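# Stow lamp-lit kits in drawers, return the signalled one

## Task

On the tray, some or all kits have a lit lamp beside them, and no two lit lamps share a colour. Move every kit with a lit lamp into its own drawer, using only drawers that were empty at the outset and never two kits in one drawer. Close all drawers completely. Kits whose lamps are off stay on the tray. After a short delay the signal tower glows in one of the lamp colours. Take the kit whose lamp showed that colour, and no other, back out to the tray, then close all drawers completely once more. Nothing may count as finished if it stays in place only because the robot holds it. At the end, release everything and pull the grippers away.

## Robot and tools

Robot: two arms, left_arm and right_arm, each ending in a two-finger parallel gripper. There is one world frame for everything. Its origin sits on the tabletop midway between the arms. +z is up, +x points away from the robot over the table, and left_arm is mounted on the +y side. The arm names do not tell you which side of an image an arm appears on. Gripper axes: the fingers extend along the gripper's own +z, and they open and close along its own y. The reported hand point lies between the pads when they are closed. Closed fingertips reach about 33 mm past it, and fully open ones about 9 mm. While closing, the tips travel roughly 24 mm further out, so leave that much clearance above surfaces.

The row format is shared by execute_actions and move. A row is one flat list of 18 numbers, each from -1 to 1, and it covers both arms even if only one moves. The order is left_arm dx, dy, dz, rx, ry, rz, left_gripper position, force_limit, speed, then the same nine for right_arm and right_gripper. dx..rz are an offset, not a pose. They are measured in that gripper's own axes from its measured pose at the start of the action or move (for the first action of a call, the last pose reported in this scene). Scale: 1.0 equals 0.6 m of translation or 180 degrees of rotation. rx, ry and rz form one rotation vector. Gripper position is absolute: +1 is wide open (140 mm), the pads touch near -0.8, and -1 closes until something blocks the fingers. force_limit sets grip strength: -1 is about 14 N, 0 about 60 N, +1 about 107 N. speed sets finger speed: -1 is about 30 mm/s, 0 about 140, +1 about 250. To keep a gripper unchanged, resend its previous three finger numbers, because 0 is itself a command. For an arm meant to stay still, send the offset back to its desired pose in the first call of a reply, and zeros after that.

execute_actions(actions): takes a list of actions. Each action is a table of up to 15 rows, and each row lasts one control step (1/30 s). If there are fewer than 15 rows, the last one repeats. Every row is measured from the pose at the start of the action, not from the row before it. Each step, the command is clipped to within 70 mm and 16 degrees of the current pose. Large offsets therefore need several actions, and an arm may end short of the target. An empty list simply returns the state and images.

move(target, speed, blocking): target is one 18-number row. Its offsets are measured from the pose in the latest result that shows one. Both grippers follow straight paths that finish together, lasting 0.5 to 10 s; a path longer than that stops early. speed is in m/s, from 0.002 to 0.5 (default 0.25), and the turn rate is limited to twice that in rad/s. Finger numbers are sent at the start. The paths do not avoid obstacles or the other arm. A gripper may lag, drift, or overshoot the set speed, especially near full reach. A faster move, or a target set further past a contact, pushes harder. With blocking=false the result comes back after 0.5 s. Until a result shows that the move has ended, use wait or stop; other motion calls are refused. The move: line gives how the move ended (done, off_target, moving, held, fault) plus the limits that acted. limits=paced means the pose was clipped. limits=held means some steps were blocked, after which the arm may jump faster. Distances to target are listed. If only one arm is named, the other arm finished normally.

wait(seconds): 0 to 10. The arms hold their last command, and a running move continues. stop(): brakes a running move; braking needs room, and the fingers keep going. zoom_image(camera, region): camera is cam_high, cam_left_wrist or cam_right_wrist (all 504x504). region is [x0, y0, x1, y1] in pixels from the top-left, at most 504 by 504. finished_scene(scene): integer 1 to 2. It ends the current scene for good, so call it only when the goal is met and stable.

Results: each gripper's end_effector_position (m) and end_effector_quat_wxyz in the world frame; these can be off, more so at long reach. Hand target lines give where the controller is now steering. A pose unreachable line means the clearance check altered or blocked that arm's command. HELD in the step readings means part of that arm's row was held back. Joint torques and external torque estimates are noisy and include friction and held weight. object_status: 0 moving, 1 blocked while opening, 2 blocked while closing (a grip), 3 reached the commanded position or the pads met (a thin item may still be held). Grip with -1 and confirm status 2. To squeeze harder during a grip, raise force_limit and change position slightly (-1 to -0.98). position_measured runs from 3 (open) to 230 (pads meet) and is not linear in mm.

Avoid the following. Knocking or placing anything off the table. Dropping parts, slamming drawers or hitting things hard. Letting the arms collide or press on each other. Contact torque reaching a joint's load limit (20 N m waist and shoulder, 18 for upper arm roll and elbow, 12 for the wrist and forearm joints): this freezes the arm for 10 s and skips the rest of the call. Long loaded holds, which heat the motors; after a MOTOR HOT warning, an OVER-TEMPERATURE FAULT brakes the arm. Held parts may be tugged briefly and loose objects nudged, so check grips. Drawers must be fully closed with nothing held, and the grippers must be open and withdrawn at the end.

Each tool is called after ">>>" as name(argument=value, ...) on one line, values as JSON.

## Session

>>> execute_actions(actions=[])

Scene clock: 0.00 s.
left_arm: end_effector_position=(+0.0002, +0.0096, +0.2599) position_measured=3 object_status=3 end_effector_quat_wxyz=(+0.176, +0.235, +0.901, +0.319) | right_arm: end_effector_position=(+0.2487, -0.6056, +0.3349) position_measured=3 object_status=3 end_effector_quat_wxyz=(+0.223, +0.969, -0.072, -0.082)
Joint positions: left_arm=[-1.568 -0.026 -0.058 -2.079  0.379  1.404  0.258] | right_arm=[-0.369 -0.722  0.034 -2.493 -0.445  1.645 -1.557]
Joint velocities: left_arm=[-0.001 -0.001  0.    -0.    -0.     0.001 -0.001] | right_arm=[ 0.001  0.001 -0.001 -0.    -0.001 -0.001 -0.001]
Joint torques (N m, as the joint torque sensors report them, + toward a larger angle): no reading
External joint torques (N m, as the arm's controller estimates them; a push from outside toward a larger angle lowers the number): no reading
Hand target (left_arm): +0.000, +0.010, +0.260; +0.176, +0.235, +0.901, +0.319
Hand target (right_arm): +0.249, -0.606, +0.335; +0.223, +0.969, -0.072, -0.082

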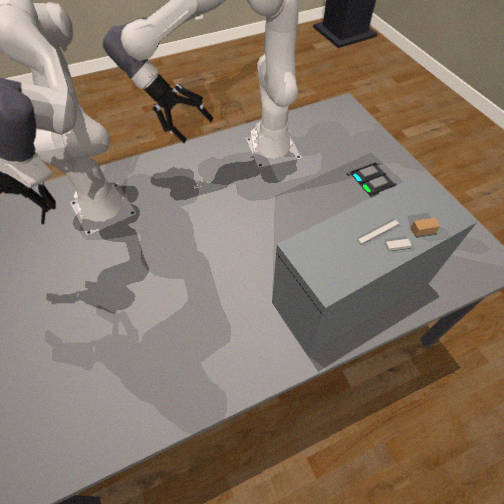

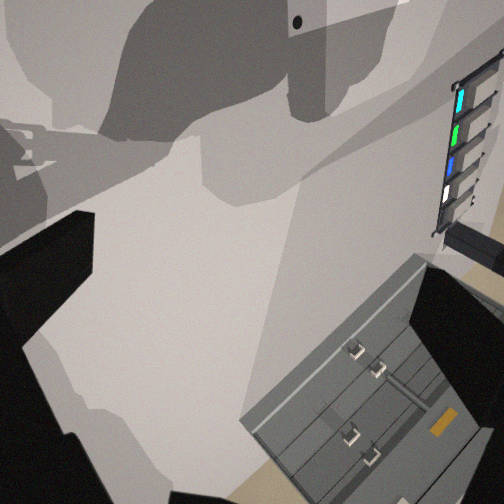

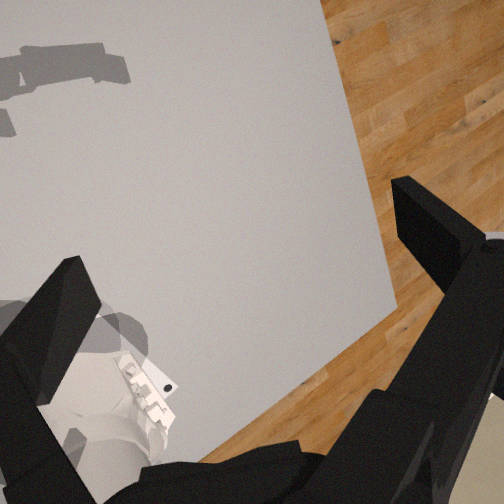

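>>> move(target=[-0.41,0.40,0.362,0.153,-0.067,-0.21,-0.25,0.3,0,0,0,0,0,0,0,-0.25,0.3,0])

Scene clock: 7.23 s.
left_arm: end_effector_position=(+0.3832, +0.1583, +0.2940) position_measured=160 object_status=3 end_effector_quat_wxyz=(+0.298, -0.006, +0.954, +0.012) | right_arm: end_effector_position=(+0.2487, -0.6056, +0.3349) position_measured=160 object_status=3 end_effector_quat_wxyz=(+0.223, +0.969, -0.072, -0.082)
Joint positions: left_arm=[-1.162 -0.755  0.594 -2.626  1.058  2.165  0.259] | right_arm=[-0.369 -0.722  0.034 -2.493 -0.445  1.645 -1.557]
Joint velocities: left_arm=[ 0.     0.003 -0.    -0.    -0.001  0.014 -0.   ] | right_arm=[ 0.002  0.001  0.001  0.001 -0.     0.     0.002]
Joint torques (N m, as the joint torque sensors report them, + toward a larger angle): left_arm=[ -0.38  -2.77 -10.67  23.84   1.92   2.76   0.08] | right_arm=[-0.5  -6.51  0.34 24.39 -0.32  1.91  0.13]
External joint torques (N m, as the arm's controller estimates them; a push from outside toward a larger angle lowers the number): left_arm=[-0.42  1.1  -0.41  0.64  1.    0.4   0.09] | right_arm=[-0.56  0.59  0.81  0.35 -0.12  0.    0.11]
Hand target (left_arm): +0.385, +0.157, +0.295; +0.301, -0.005, +0.954, +0.010
Hand target (right_arm): +0.249, -0.606, +0.335; +0.223, +0.969, -0.072, -0.082
Off the commanded pose (left_arm): 0.011 m, 1 deg.
Off the commanded pose (right_arm): 0.000 m, 0 deg.
move: off_target (left_arm)

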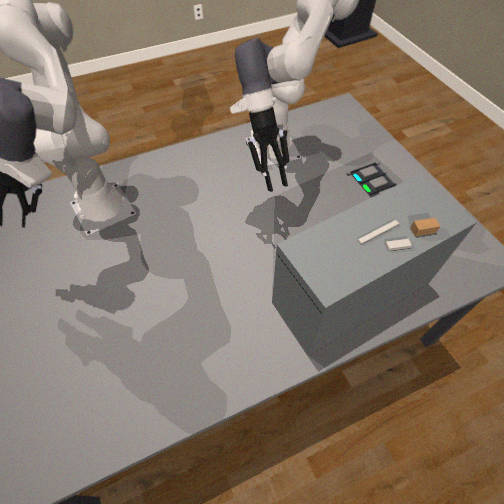

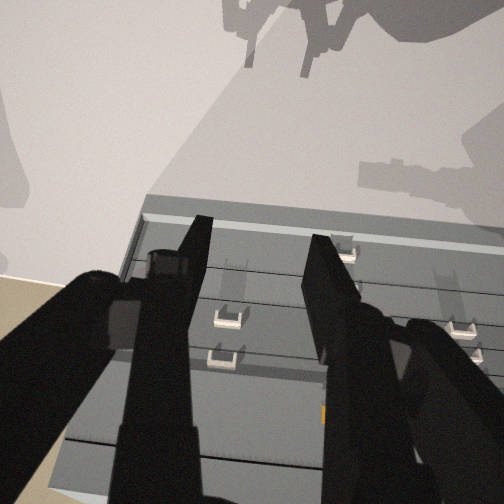

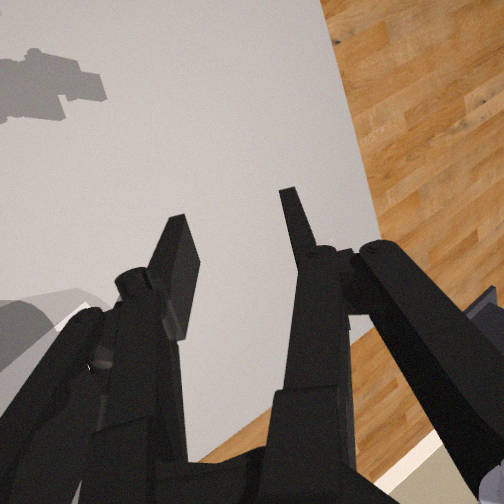

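>>> move(target=[-0.012,0.19,0.07,0,-0.055,0,1,0.3,0,0.222,-0.803,-0.179,0.155,0.282,0.009,-0.25,0.3,0])

Scene clock: 17.47 s.
left_arm: end_effector_position=(+0.4123, +0.2774, +0.2637) position_measured=3 object_status=3 end_effector_quat_wxyz=(+0.377, -0.009, +0.926, +0.015) | right_arm: end_effector_position=(+0.4512, -0.1670, +0.1979) position_measured=160 object_status=3 end_effector_quat_wxyz=(+0.013, +0.933, +0.005, +0.359)
Joint positions: left_arm=[-0.88  -0.981  0.756 -2.866  1.482  2.329  0.27 ] | right_arm=[-0.524 -0.575  1.075 -2.793 -0.034  3.054 -0.779]
Joint velocities: left_arm=[ 0.001  0.001  0.001  0.001 -0.     0.001  0.001] | right_arm=[-0.005 -0.003  0.005 -0.001  0.015  0.007  0.012]
Joint torques (N m, as the joint torque sensors report them, + toward a larger angle): left_arm=[  1.86   0.22 -12.03  19.07   1.5    2.66   0.31] | right_arm=[-1.89 -1.39 -8.95 20.05  2.75  3.21  0.39]
External joint torques (N m, as the arm's controller estimates them; a push from outside toward a larger angle lowers the number): left_arm=[ 1.79 -1.86 -0.1  -1.51  1.01  0.5   0.33] | right_arm=[-1.79 -0.85  2.63  1.8   1.16  0.25  0.37]
Hand target (left_arm): +0.412, +0.277, +0.263; +0.378, -0.007, +0.926, +0.015
Hand target (right_arm): +0.452, -0.166, +0.200; +0.009, +0.932, -0.002, +0.361
Off the commanded pose (left_arm): 0.005 m, 1 deg.
Off the commanded pose (right_arm): 0.012 m, 2 deg.
move: off_target (left_arm, right_arm)

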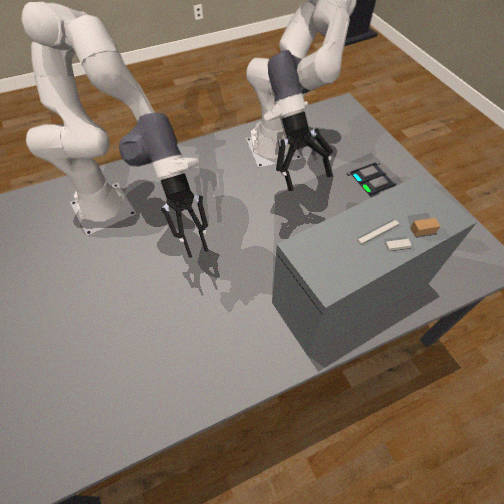

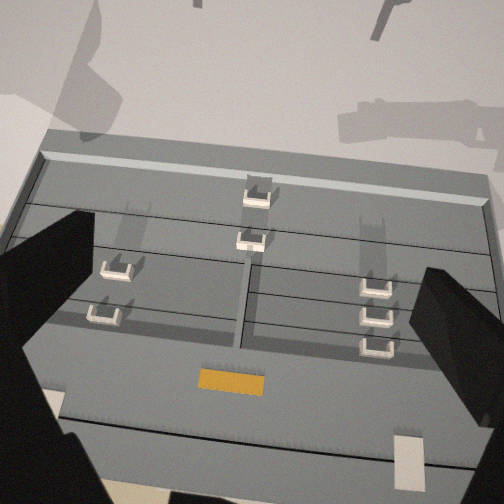

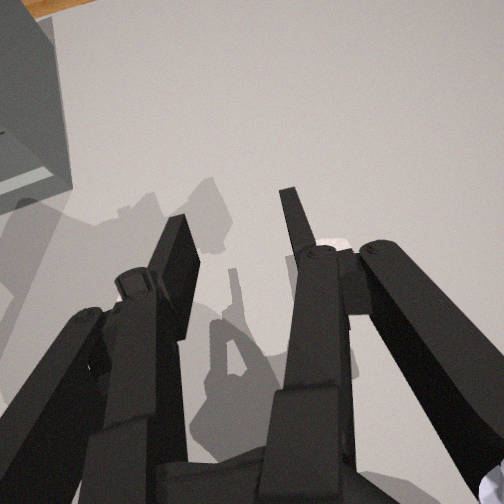

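>>> move(target=[-0.049,0.235,0.14,0,0,0,-0.25,0.3,0,0,0,0,0,0,0,-0.25,0.3,0])

Scene clock: 21.07 s.
left_arm: end_effector_position=(+0.4864, +0.4242, +0.2209) position_measured=160 object_status=3 end_effector_quat_wxyz=(+0.373, -0.016, +0.928, +0.018) | right_arm: end_effector_position=(+0.4514, -0.1667, +0.1983) position_measured=160 object_status=3 end_effector_quat_wxyz=(+0.012, +0.933, +0.002, +0.360)
Joint positions: left_arm=[-0.868 -0.966  1.24  -2.693  1.744  2.515  0.51 ] | right_arm=[-0.525 -0.576  1.075 -2.792 -0.032  3.056 -0.775]
Joint velocities: left_arm=[-0.001  0.001  0.001  0.    -0.     0.004  0.029] | right_arm=[-0.001 -0.001  0.001  0.    -0.    -0.001  0.003]
Joint torques (N m, as the joint torque sensors report them, + toward a larger angle): left_arm=[ -1.07   6.81 -18.81  14.98   1.02   3.05   0.38] | right_arm=[ -0.12  -0.31 -11.3   18.45   0.97   2.71  -0.05]
External joint torques (N m, as the arm's controller estimates them; a push from outside toward a larger angle lowers the number): left_arm=[-1.04 -0.84 -0.15  0.5   0.85  0.5   0.4 ] | right_arm=[-0.14  0.33  0.19  0.1  -0.62 -0.28 -0.07]
Hand target (left_arm): +0.488, +0.424, +0.222; +0.374, -0.009, +0.927, +0.019
Hand target (right_arm): +0.451, -0.167, +0.198; +0.013, +0.933, +0.005, +0.359
Off the commanded pose (left_arm): 0.007 m, 1 deg.
Off the commanded pose (right_arm): 0.001 m, 0 deg.
move: off_target (left_arm)

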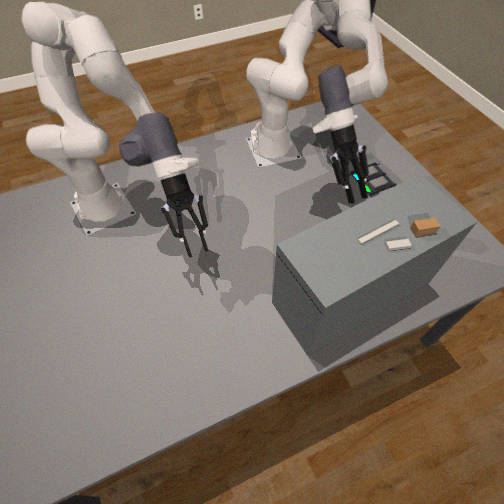

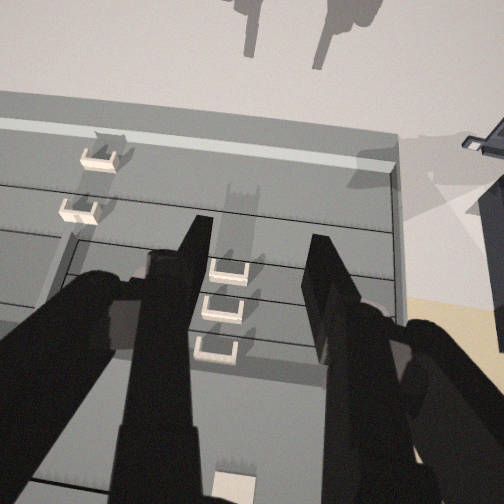

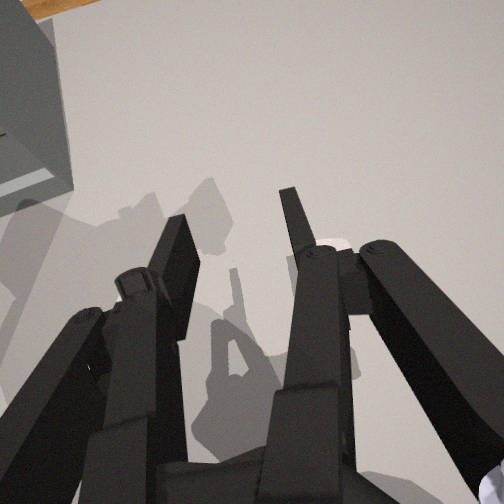

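>>> move(target=[-0.105,-0.03,0.07,0.014,0,0.005,-0.25,0.3,0,0,0,0,0,0,0,-0.25,0.3,0], speed=0.15)

Scene clock: 24.93 s.
left_arm: end_effector_position=(+0.5614, +0.4075, +0.2352) position_measured=160 object_status=3 end_effector_quat_wxyz=(+0.375, -0.003, +0.927, -0.000) | right_arm: end_effector_position=(+0.4514, -0.1667, +0.1983) position_measured=160 object_status=3 end_effector_quat_wxyz=(+0.012, +0.933, +0.002, +0.360)
Joint positions: left_arm=[-1.156 -0.922  1.38  -2.466  1.705  2.522  0.538] | right_arm=[-0.525 -0.576  1.075 -2.792 -0.032  3.056 -0.775]
Joint velocities: left_arm=[-0.005 -0.001  0.005  0.003 -0.002  0.     0.014] | right_arm=[-0.     0.    -0.    -0.    -0.001 -0.001  0.   ]
Joint torques (N m, as the joint torque sensors report them, + toward a larger angle): left_arm=[ -1.33   9.89 -21.36  15.32  -0.96   2.75   0.27] | right_arm=[ -0.57  -0.36 -10.85  18.53   1.55   2.86   0.1 ]
External joint torques (N m, as the arm's controller estimates them; a push from outside toward a larger angle lowers the number): left_arm=[-1.27 -1.96  0.57  0.82 -1.15  0.1   0.29] | right_arm=[-0.53  0.2   0.69  0.26 -0.04 -0.1   0.08]
Hand target (left_arm): +0.562, +0.407, +0.235; +0.374, -0.001, +0.927, -0.001
Hand target (right_arm): +0.451, -0.167, +0.198; +0.012, +0.933, +0.002, +0.360
Off the commanded pose (left_arm): 0.002 m, 0 deg.
Off the commanded pose (right_arm): 0.000 m, 0 deg.
move: done

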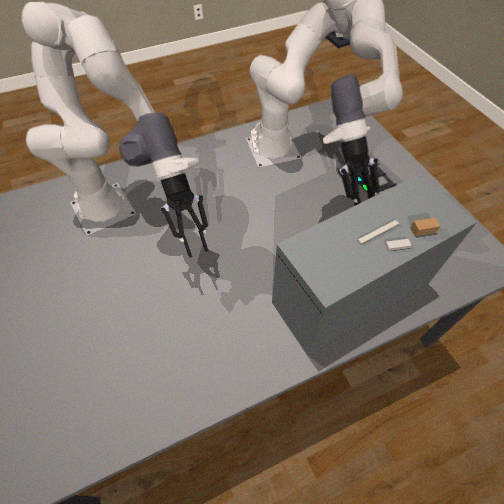

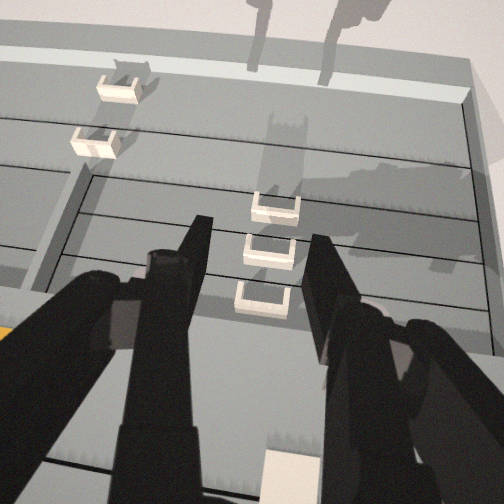

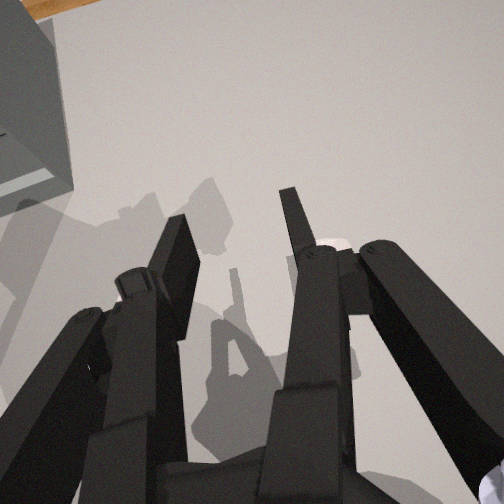

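>>> move(target=[-0.038,0.003,0.032,0,0,0,-0.25,0.3,0,0,0,0,0,0,0,-0.25,0.3,0], speed=0.05)

>>> move(target=[0,0,0,0,0,0,-1,0.3,-0.5,0,0,0,0,0,0,-0.25,0.3,0])

>>> move(target=[0.024,0,-0.023,0,0,0,-1,0.3,-0.5,0,0,0,0,0,0,-0.25,0.3,0], speed=0.04)

Scene clock: 27.67 s.
left_arm: end_effector_position=(+0.5906, +0.4078, +0.2384) position_measured=160 object_status=3 end_effector_quat_wxyz=(+0.377, -0.003, +0.926, -0.002) | right_arm: end_effector_position=(+0.4514, -0.1667, +0.1983) position_measured=160 object_status=3 end_effector_quat_wxyz=(+0.012, +0.933, +0.002, +0.360)
Joint positions: left_arm=[-1.257 -0.918  1.44  -2.377  1.7    2.521  0.548] | right_arm=[-0.525 -0.576  1.075 -2.792 -0.032  3.056 -0.775]
Joint velocities: left_arm=[-0.004  0.002  0.004  0.002 -0.002 -0.002  0.006] | right_arm=[ 0.001 -0.001 -0.002 -0.     0.     0.     0.   ]
Joint torques (N m, as the joint torque sensors report them, + toward a larger angle): left_arm=[ -1.88  14.17 -22.92  16.12  -0.79   2.36   0.27] | right_arm=[ -0.5   -0.15 -10.76  18.44   1.56   2.88   0.12]
External joint torques (N m, as the arm's controller estimates them; a push from outside toward a larger angle lowers the number): left_arm=[-1.96 -0.01  0.17  1.57 -0.99 -0.3   0.29] | right_arm=[-0.49  0.44  0.77  0.14 -0.04 -0.09  0.1 ]
Hand target (left_arm): +0.591, +0.409, +0.238; +0.376, -0.003, +0.927, -0.001
Hand target (right_arm): +0.451, -0.167, +0.198; +0.012, +0.933, +0.002, +0.360
Off the commanded pose (left_arm): 0.002 m, 0 deg.
Off the commanded pose (right_arm): 0.000 m, 0 deg.
move: done

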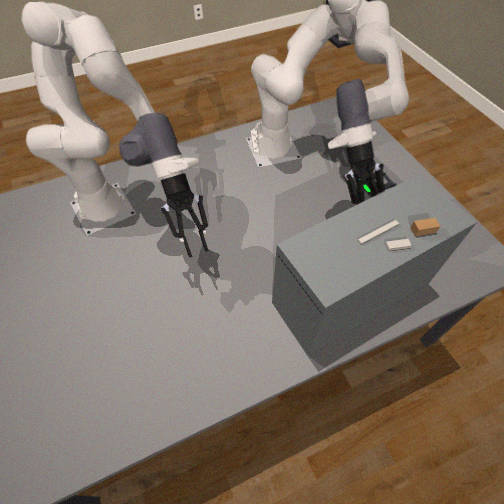

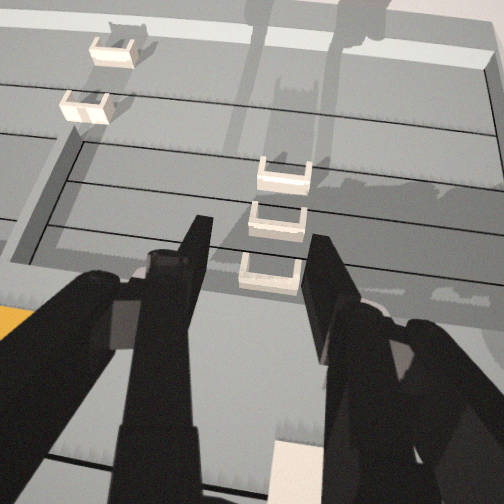

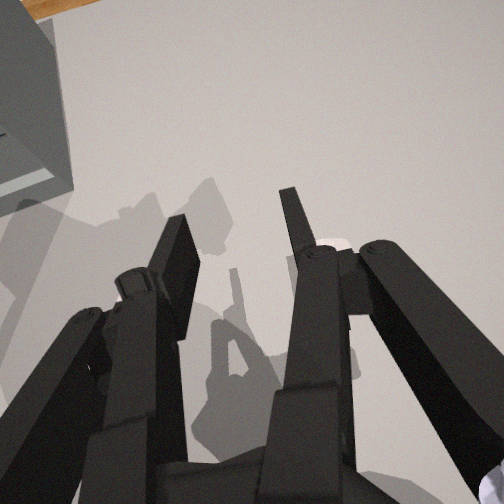

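Scene clock: 28.17 s.
left_arm: end_effector_position=(+0.5911, +0.4144, +0.2384) position_measured=194 object_status=2 end_effector_quat_wxyz=(+0.377, -0.008, +0.926, +0.001) | right_arm: end_effector_position=(+0.4514, -0.1667, +0.1983) position_measured=160 object_status=3 end_effector_quat_wxyz=(+0.012, +0.933, +0.002, +0.360)
Joint positions: left_arm=[-1.252 -0.918  1.44  -2.373  1.7    2.515  0.548] | right_arm=[-0.525 -0.576  1.075 -2.792 -0.032  3.056 -0.775]
Joint velocities: left_arm=[ 0.001  0.001 -0.     0.001 -0.001  0.    -0.   ] | right_arm=[ 0.001 -0.001  0.     0.002 -0.001 -0.     0.001]
Joint torques (N m, as the joint torque sensors report them, + toward a larger angle): left_arm=[ -2.68  11.46 -24.52  12.12   0.43   3.27   0.17] | right_arm=[ -0.4   -0.1  -10.8   18.66   1.56   2.87   0.12]
External joint torques (N m, as the arm's controller estimates them; a push from outside toward a larger angle lowers the number): left_arm=[-2.79 -2.74 -1.42 -2.53  0.22  0.61  0.19] | right_arm=[-0.49  0.54  0.66  0.27 -0.02 -0.12  0.1 ]
Hand target (left_arm): +0.591, +0.408, +0.238; +0.377, -0.004, +0.926, -0.002
Hand target (right_arm): +0.451, -0.167, +0.198; +0.012, +0.933, +0.002, +0.360
Off the commanded pose (left_arm): 0.007 m, 1 deg.
Off the commanded pose (right_arm): 0.000 m, 0 deg.
move: off_target (left_arm)

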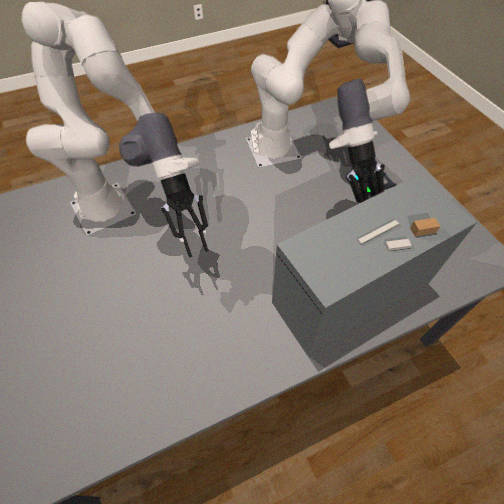

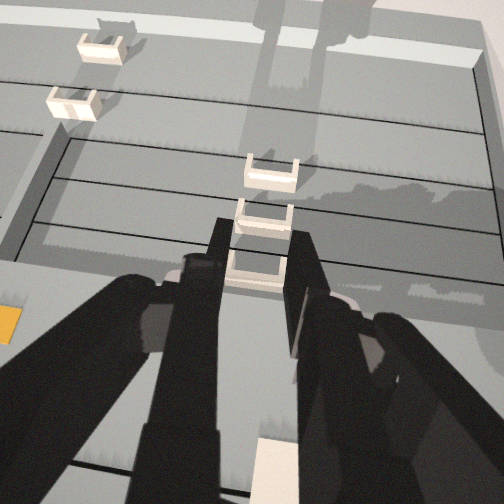

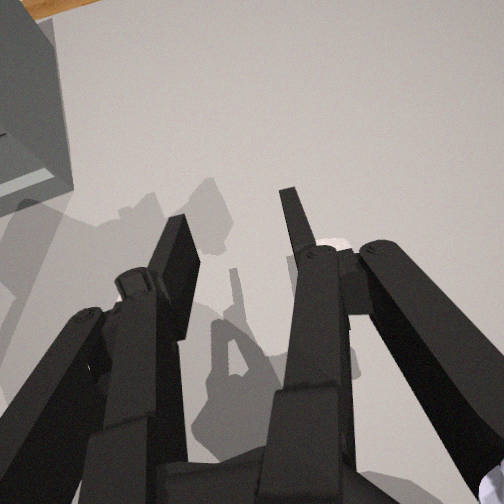

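Scene clock: 28.97 s.
left_arm: end_effector_position=(+0.5718, +0.4126, +0.2379) position_measured=194 object_status=2 end_effector_quat_wxyz=(+0.376, -0.007, +0.927, +0.001) | right_arm: end_effector_position=(+0.4514, -0.1667, +0.1983) position_measured=160 object_status=3 end_effector_quat_wxyz=(+0.012, +0.933, +0.002, +0.360)
Joint positions: left_arm=[-1.184 -0.92   1.397 -2.433  1.7    2.518  0.544] | right_arm=[-0.525 -0.576  1.075 -2.792 -0.032  3.056 -0.775]
Joint velocities: left_arm=[ 0.004 -0.    -0.002 -0.004  0.     0.002 -0.003] | right_arm=[-0.    -0.     0.001  0.    -0.     0.002 -0.001]
Joint torques (N m, as the joint torque sensors report them, + toward a larger angle): left_arm=[  3.26  11.3  -24.45  13.32   0.47   2.71  -0.08] | right_arm=[ -0.42   0.   -10.73  18.68   1.55   2.85   0.14]
External joint torques (N m, as the arm's controller estimates them; a push from outside toward a larger angle lowers the number): left_arm=[ 3.28 -1.26 -2.11 -1.38  0.27  0.07 -0.06] | right_arm=[-0.43  0.6   0.77  0.31 -0.04 -0.14  0.12]
Hand target (left_arm): +0.571, +0.415, +0.238; +0.376, -0.008, +0.926, +0.002
Hand target (right_arm): +0.451, -0.167, +0.198; +0.012, +0.933, +0.002, +0.360
Off the commanded pose (left_arm): 0.002 m, 0 deg.
Off the commanded pose (right_arm): 0.000 m, 0 deg.
move: done

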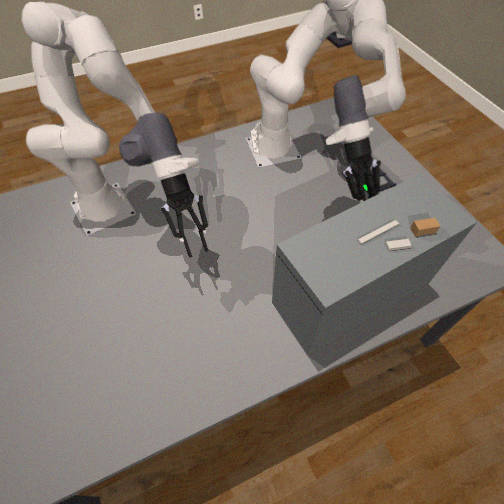

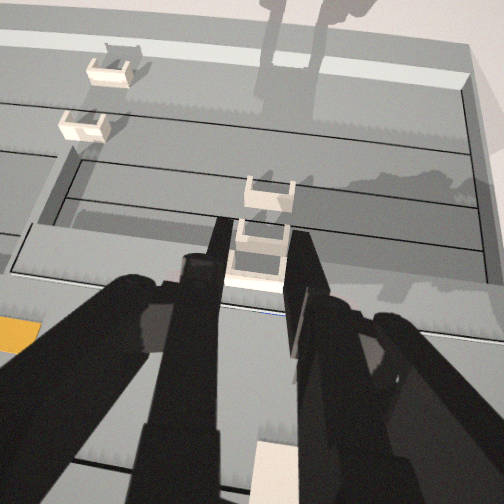

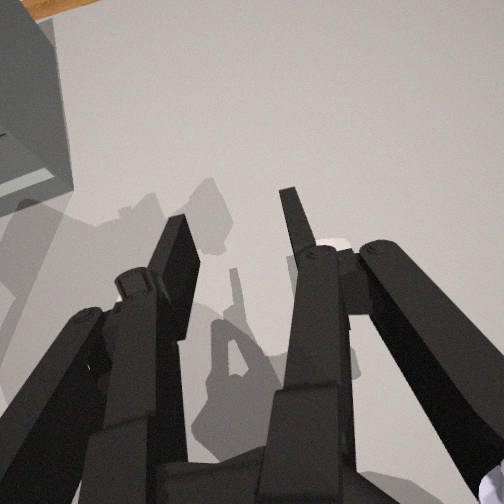

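>>> move(target=[0.14,0.003,-0.136,0,0,0,-1,0.3,-0.5,0,0,0,0,0,0,-0.25,0.3,0], speed=0.07)

>>> move(target=[0,0,0,0,0,0,-0.25,0.3,0,0,0,0,0,0,0,-0.25,0.3,0])

>>> move(target=[-0.02,0,-0.1,0,0.1,0,-0.25,0.3,0,0,0,0,0,0,0,-0.25,0.3,0], speed=0.12)

Scene clock: 33.63 s.
left_arm: end_effector_position=(+0.4516, +0.4018, +0.2342) position_measured=194 object_status=2 end_effector_quat_wxyz=(+0.373, -0.002, +0.928, -0.007) | right_arm: end_effector_position=(+0.4514, -0.1667, +0.1983) position_measured=160 object_status=3 end_effector_quat_wxyz=(+0.012, +0.933, +0.002, +0.360)
Joint positions: left_arm=[-0.739 -1.042  1.139 -2.8    1.638  2.525  0.607] | right_arm=[-0.525 -0.576  1.075 -2.792 -0.032  3.056 -0.775]
Joint velocities: left_arm=[ 0.016  0.001 -0.007 -0.007 -0.02   0.008  0.031] | right_arm=[0.    0.    0.001 0.001 0.    0.    0.001]
Joint torques (N m, as the joint torque sensors report them, + toward a larger angle): left_arm=[  8.87   5.88 -17.27  20.21  -0.15   1.22   0.41] | right_arm=[ -0.52   0.02 -10.69  18.41   1.59   2.86   0.15]
External joint torques (N m, as the arm's controller estimates them; a push from outside toward a larger angle lowers the number): left_arm=[ 8.96 -0.89 -0.12  5.37 -0.4  -1.55  0.42] | right_arm=[-0.53  0.62  0.81  0.08  0.   -0.12  0.13]
Hand target (left_arm): +0.454, +0.416, +0.236; +0.373, -0.007, +0.928, +0.003
Hand target (right_arm): +0.451, -0.167, +0.198; +0.012, +0.933, +0.002, +0.360
Off the commanded pose (left_arm): 0.012 m, 1 deg.
Off the commanded pose (right_arm): 0.000 m, 0 deg.
move: off_target (left_arm)

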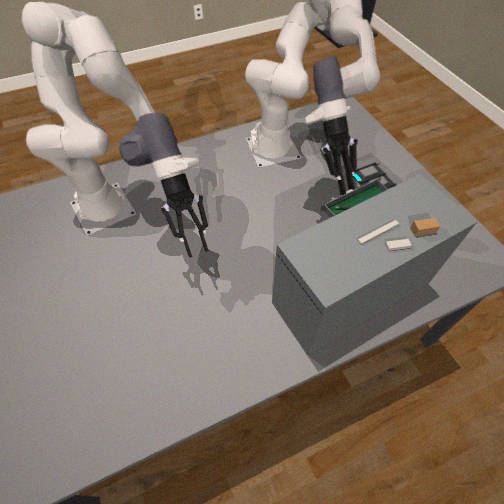

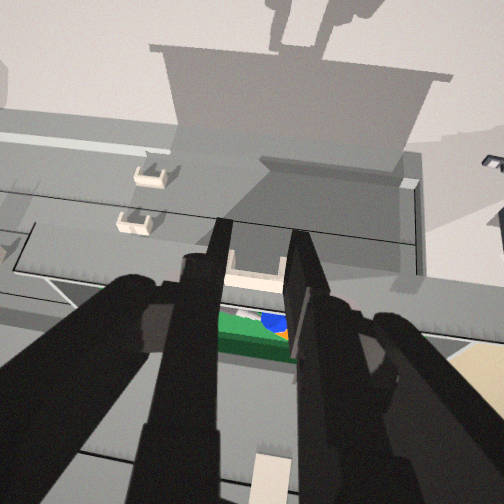

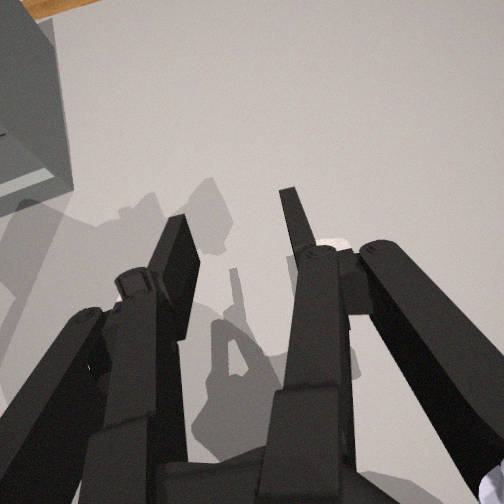

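Scene clock: 34.13 s.
left_arm: end_effector_position=(+0.4515, +0.4015, +0.2341) position_measured=160 object_status=3 end_effector_quat_wxyz=(+0.373, -0.001, +0.928, -0.007) | right_arm: end_effector_position=(+0.4514, -0.1667, +0.1983) position_measured=160 object_status=3 end_effector_quat_wxyz=(+0.012, +0.933, +0.002, +0.360)
Joint positions: left_arm=[-0.739 -1.042  1.139 -2.8    1.637  2.525  0.607] | right_arm=[-0.525 -0.576  1.075 -2.792 -0.032  3.056 -0.775]
Joint velocities: left_arm=[ 0.001  0.    -0.001 -0.    -0.    -0.    -0.001] | right_arm=[-0.001 -0.    -0.    -0.    -0.    -0.     0.001]
Joint torques (N m, as the joint torque sensors report them, + toward a larger angle): left_arm=[  0.15   6.36 -17.88  14.15   0.22   2.83   0.03] | right_arm=[ -0.37  -0.22 -10.87  18.52   1.55   2.87   0.11]
External joint torques (N m, as the arm's controller estimates them; a push from outside toward a larger angle lowers the number): left_arm=[ 0.09 -0.32 -0.72 -0.79 -0.01  0.06  0.05] | right_arm=[-0.35  0.32  0.66  0.18 -0.04 -0.11  0.09]
Hand target (left_arm): +0.452, +0.402, +0.234; +0.373, -0.002, +0.928, -0.007
Hand target (right_arm): +0.451, -0.167, +0.198; +0.012, +0.933, +0.002, +0.360
Off the commanded pose (left_arm): 0.000 m, 0 deg.
Off the commanded pose (right_arm): 0.000 m, 0 deg.
move: done

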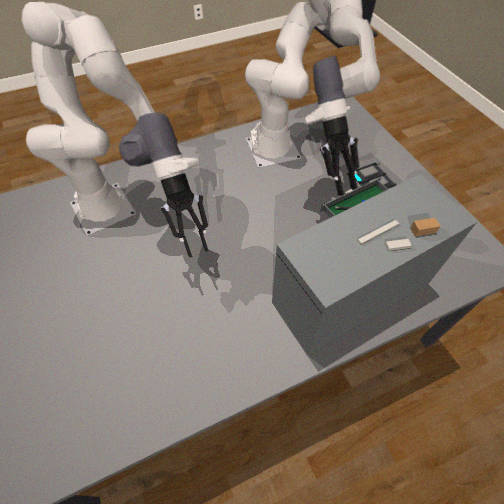

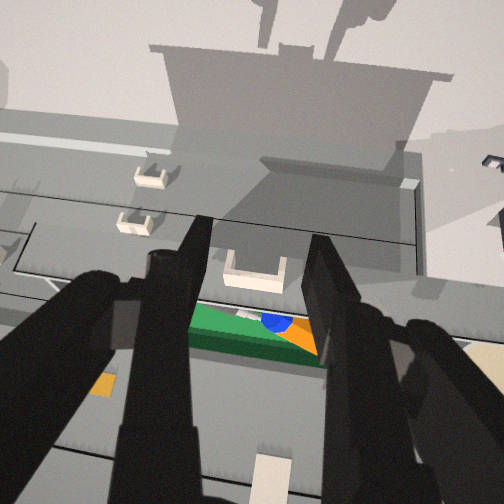

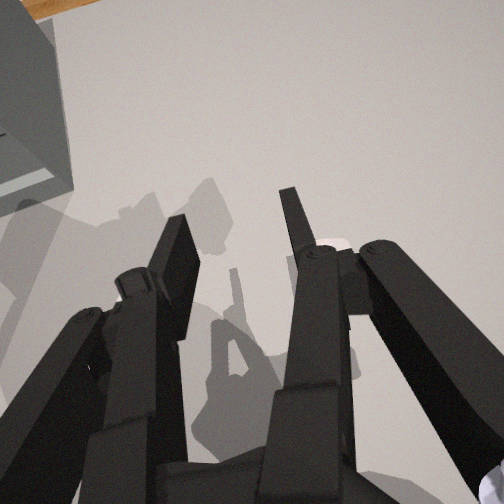

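Scene clock: 36.10 s.
left_arm: end_effector_position=(+0.4188, +0.4030, +0.2872) position_measured=160 object_status=3 end_effector_quat_wxyz=(+0.225, -0.005, +0.974, -0.008) | right_arm: end_effector_position=(+0.4514, -0.1667, +0.1983) position_measured=160 object_status=3 end_effector_quat_wxyz=(+0.012, +0.933, +0.002, +0.360)
Joint positions: left_arm=[-0.826 -1.067  0.89  -2.598  1.007  2.088  0.937] | right_arm=[-0.525 -0.576  1.075 -2.792 -0.032  3.056 -0.775]
Joint velocities: left_arm=[-0.004 -0.001 -0.    -0.     0.001 -0.015  0.019] | right_arm=[-0.    -0.    -0.001 -0.     0.    -0.002 -0.   ]
Joint torques (N m, as the joint torque sensors report them, + toward a larger angle): left_arm=[ -1.48   4.99 -18.74  19.37  -0.07   2.63   0.32] | right_arm=[ -0.67  -0.32 -10.62  18.65   1.55   2.92   0.11]
External joint torques (N m, as the arm's controller estimates them; a push from outside toward a larger angle lowers the number): left_arm=[-1.5  -2.29 -0.67  1.03 -1.05 -0.45  0.33] | right_arm=[-0.62  0.26  0.94  0.34 -0.05 -0.06  0.09]
Hand target (left_arm): +0.418, +0.403, +0.287; +0.223, -0.001, +0.975, -0.008
Hand target (right_arm): +0.451, -0.167, +0.198; +0.012, +0.933, +0.002, +0.360
Off the commanded pose (left_arm): 0.002 m, 1 deg.
Off the commanded pose (right_arm): 0.000 m, 0 deg.
move: done

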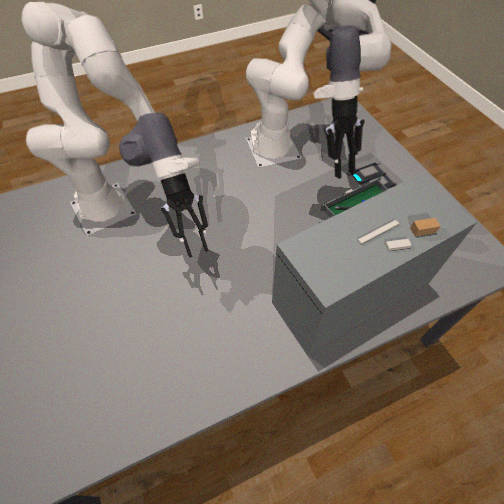

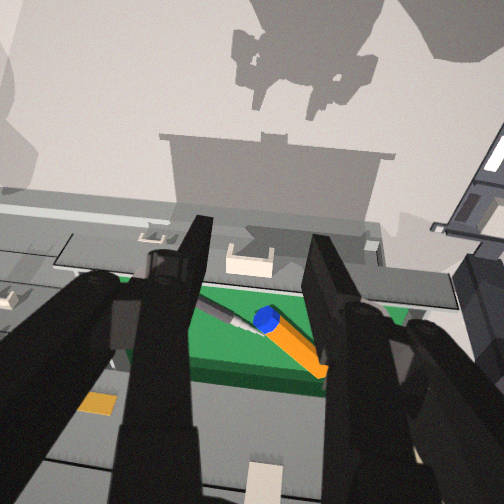

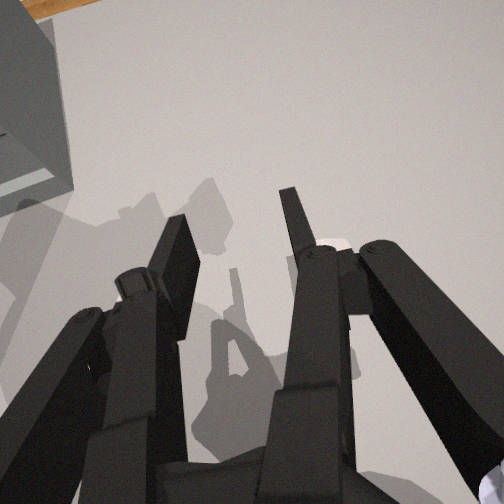

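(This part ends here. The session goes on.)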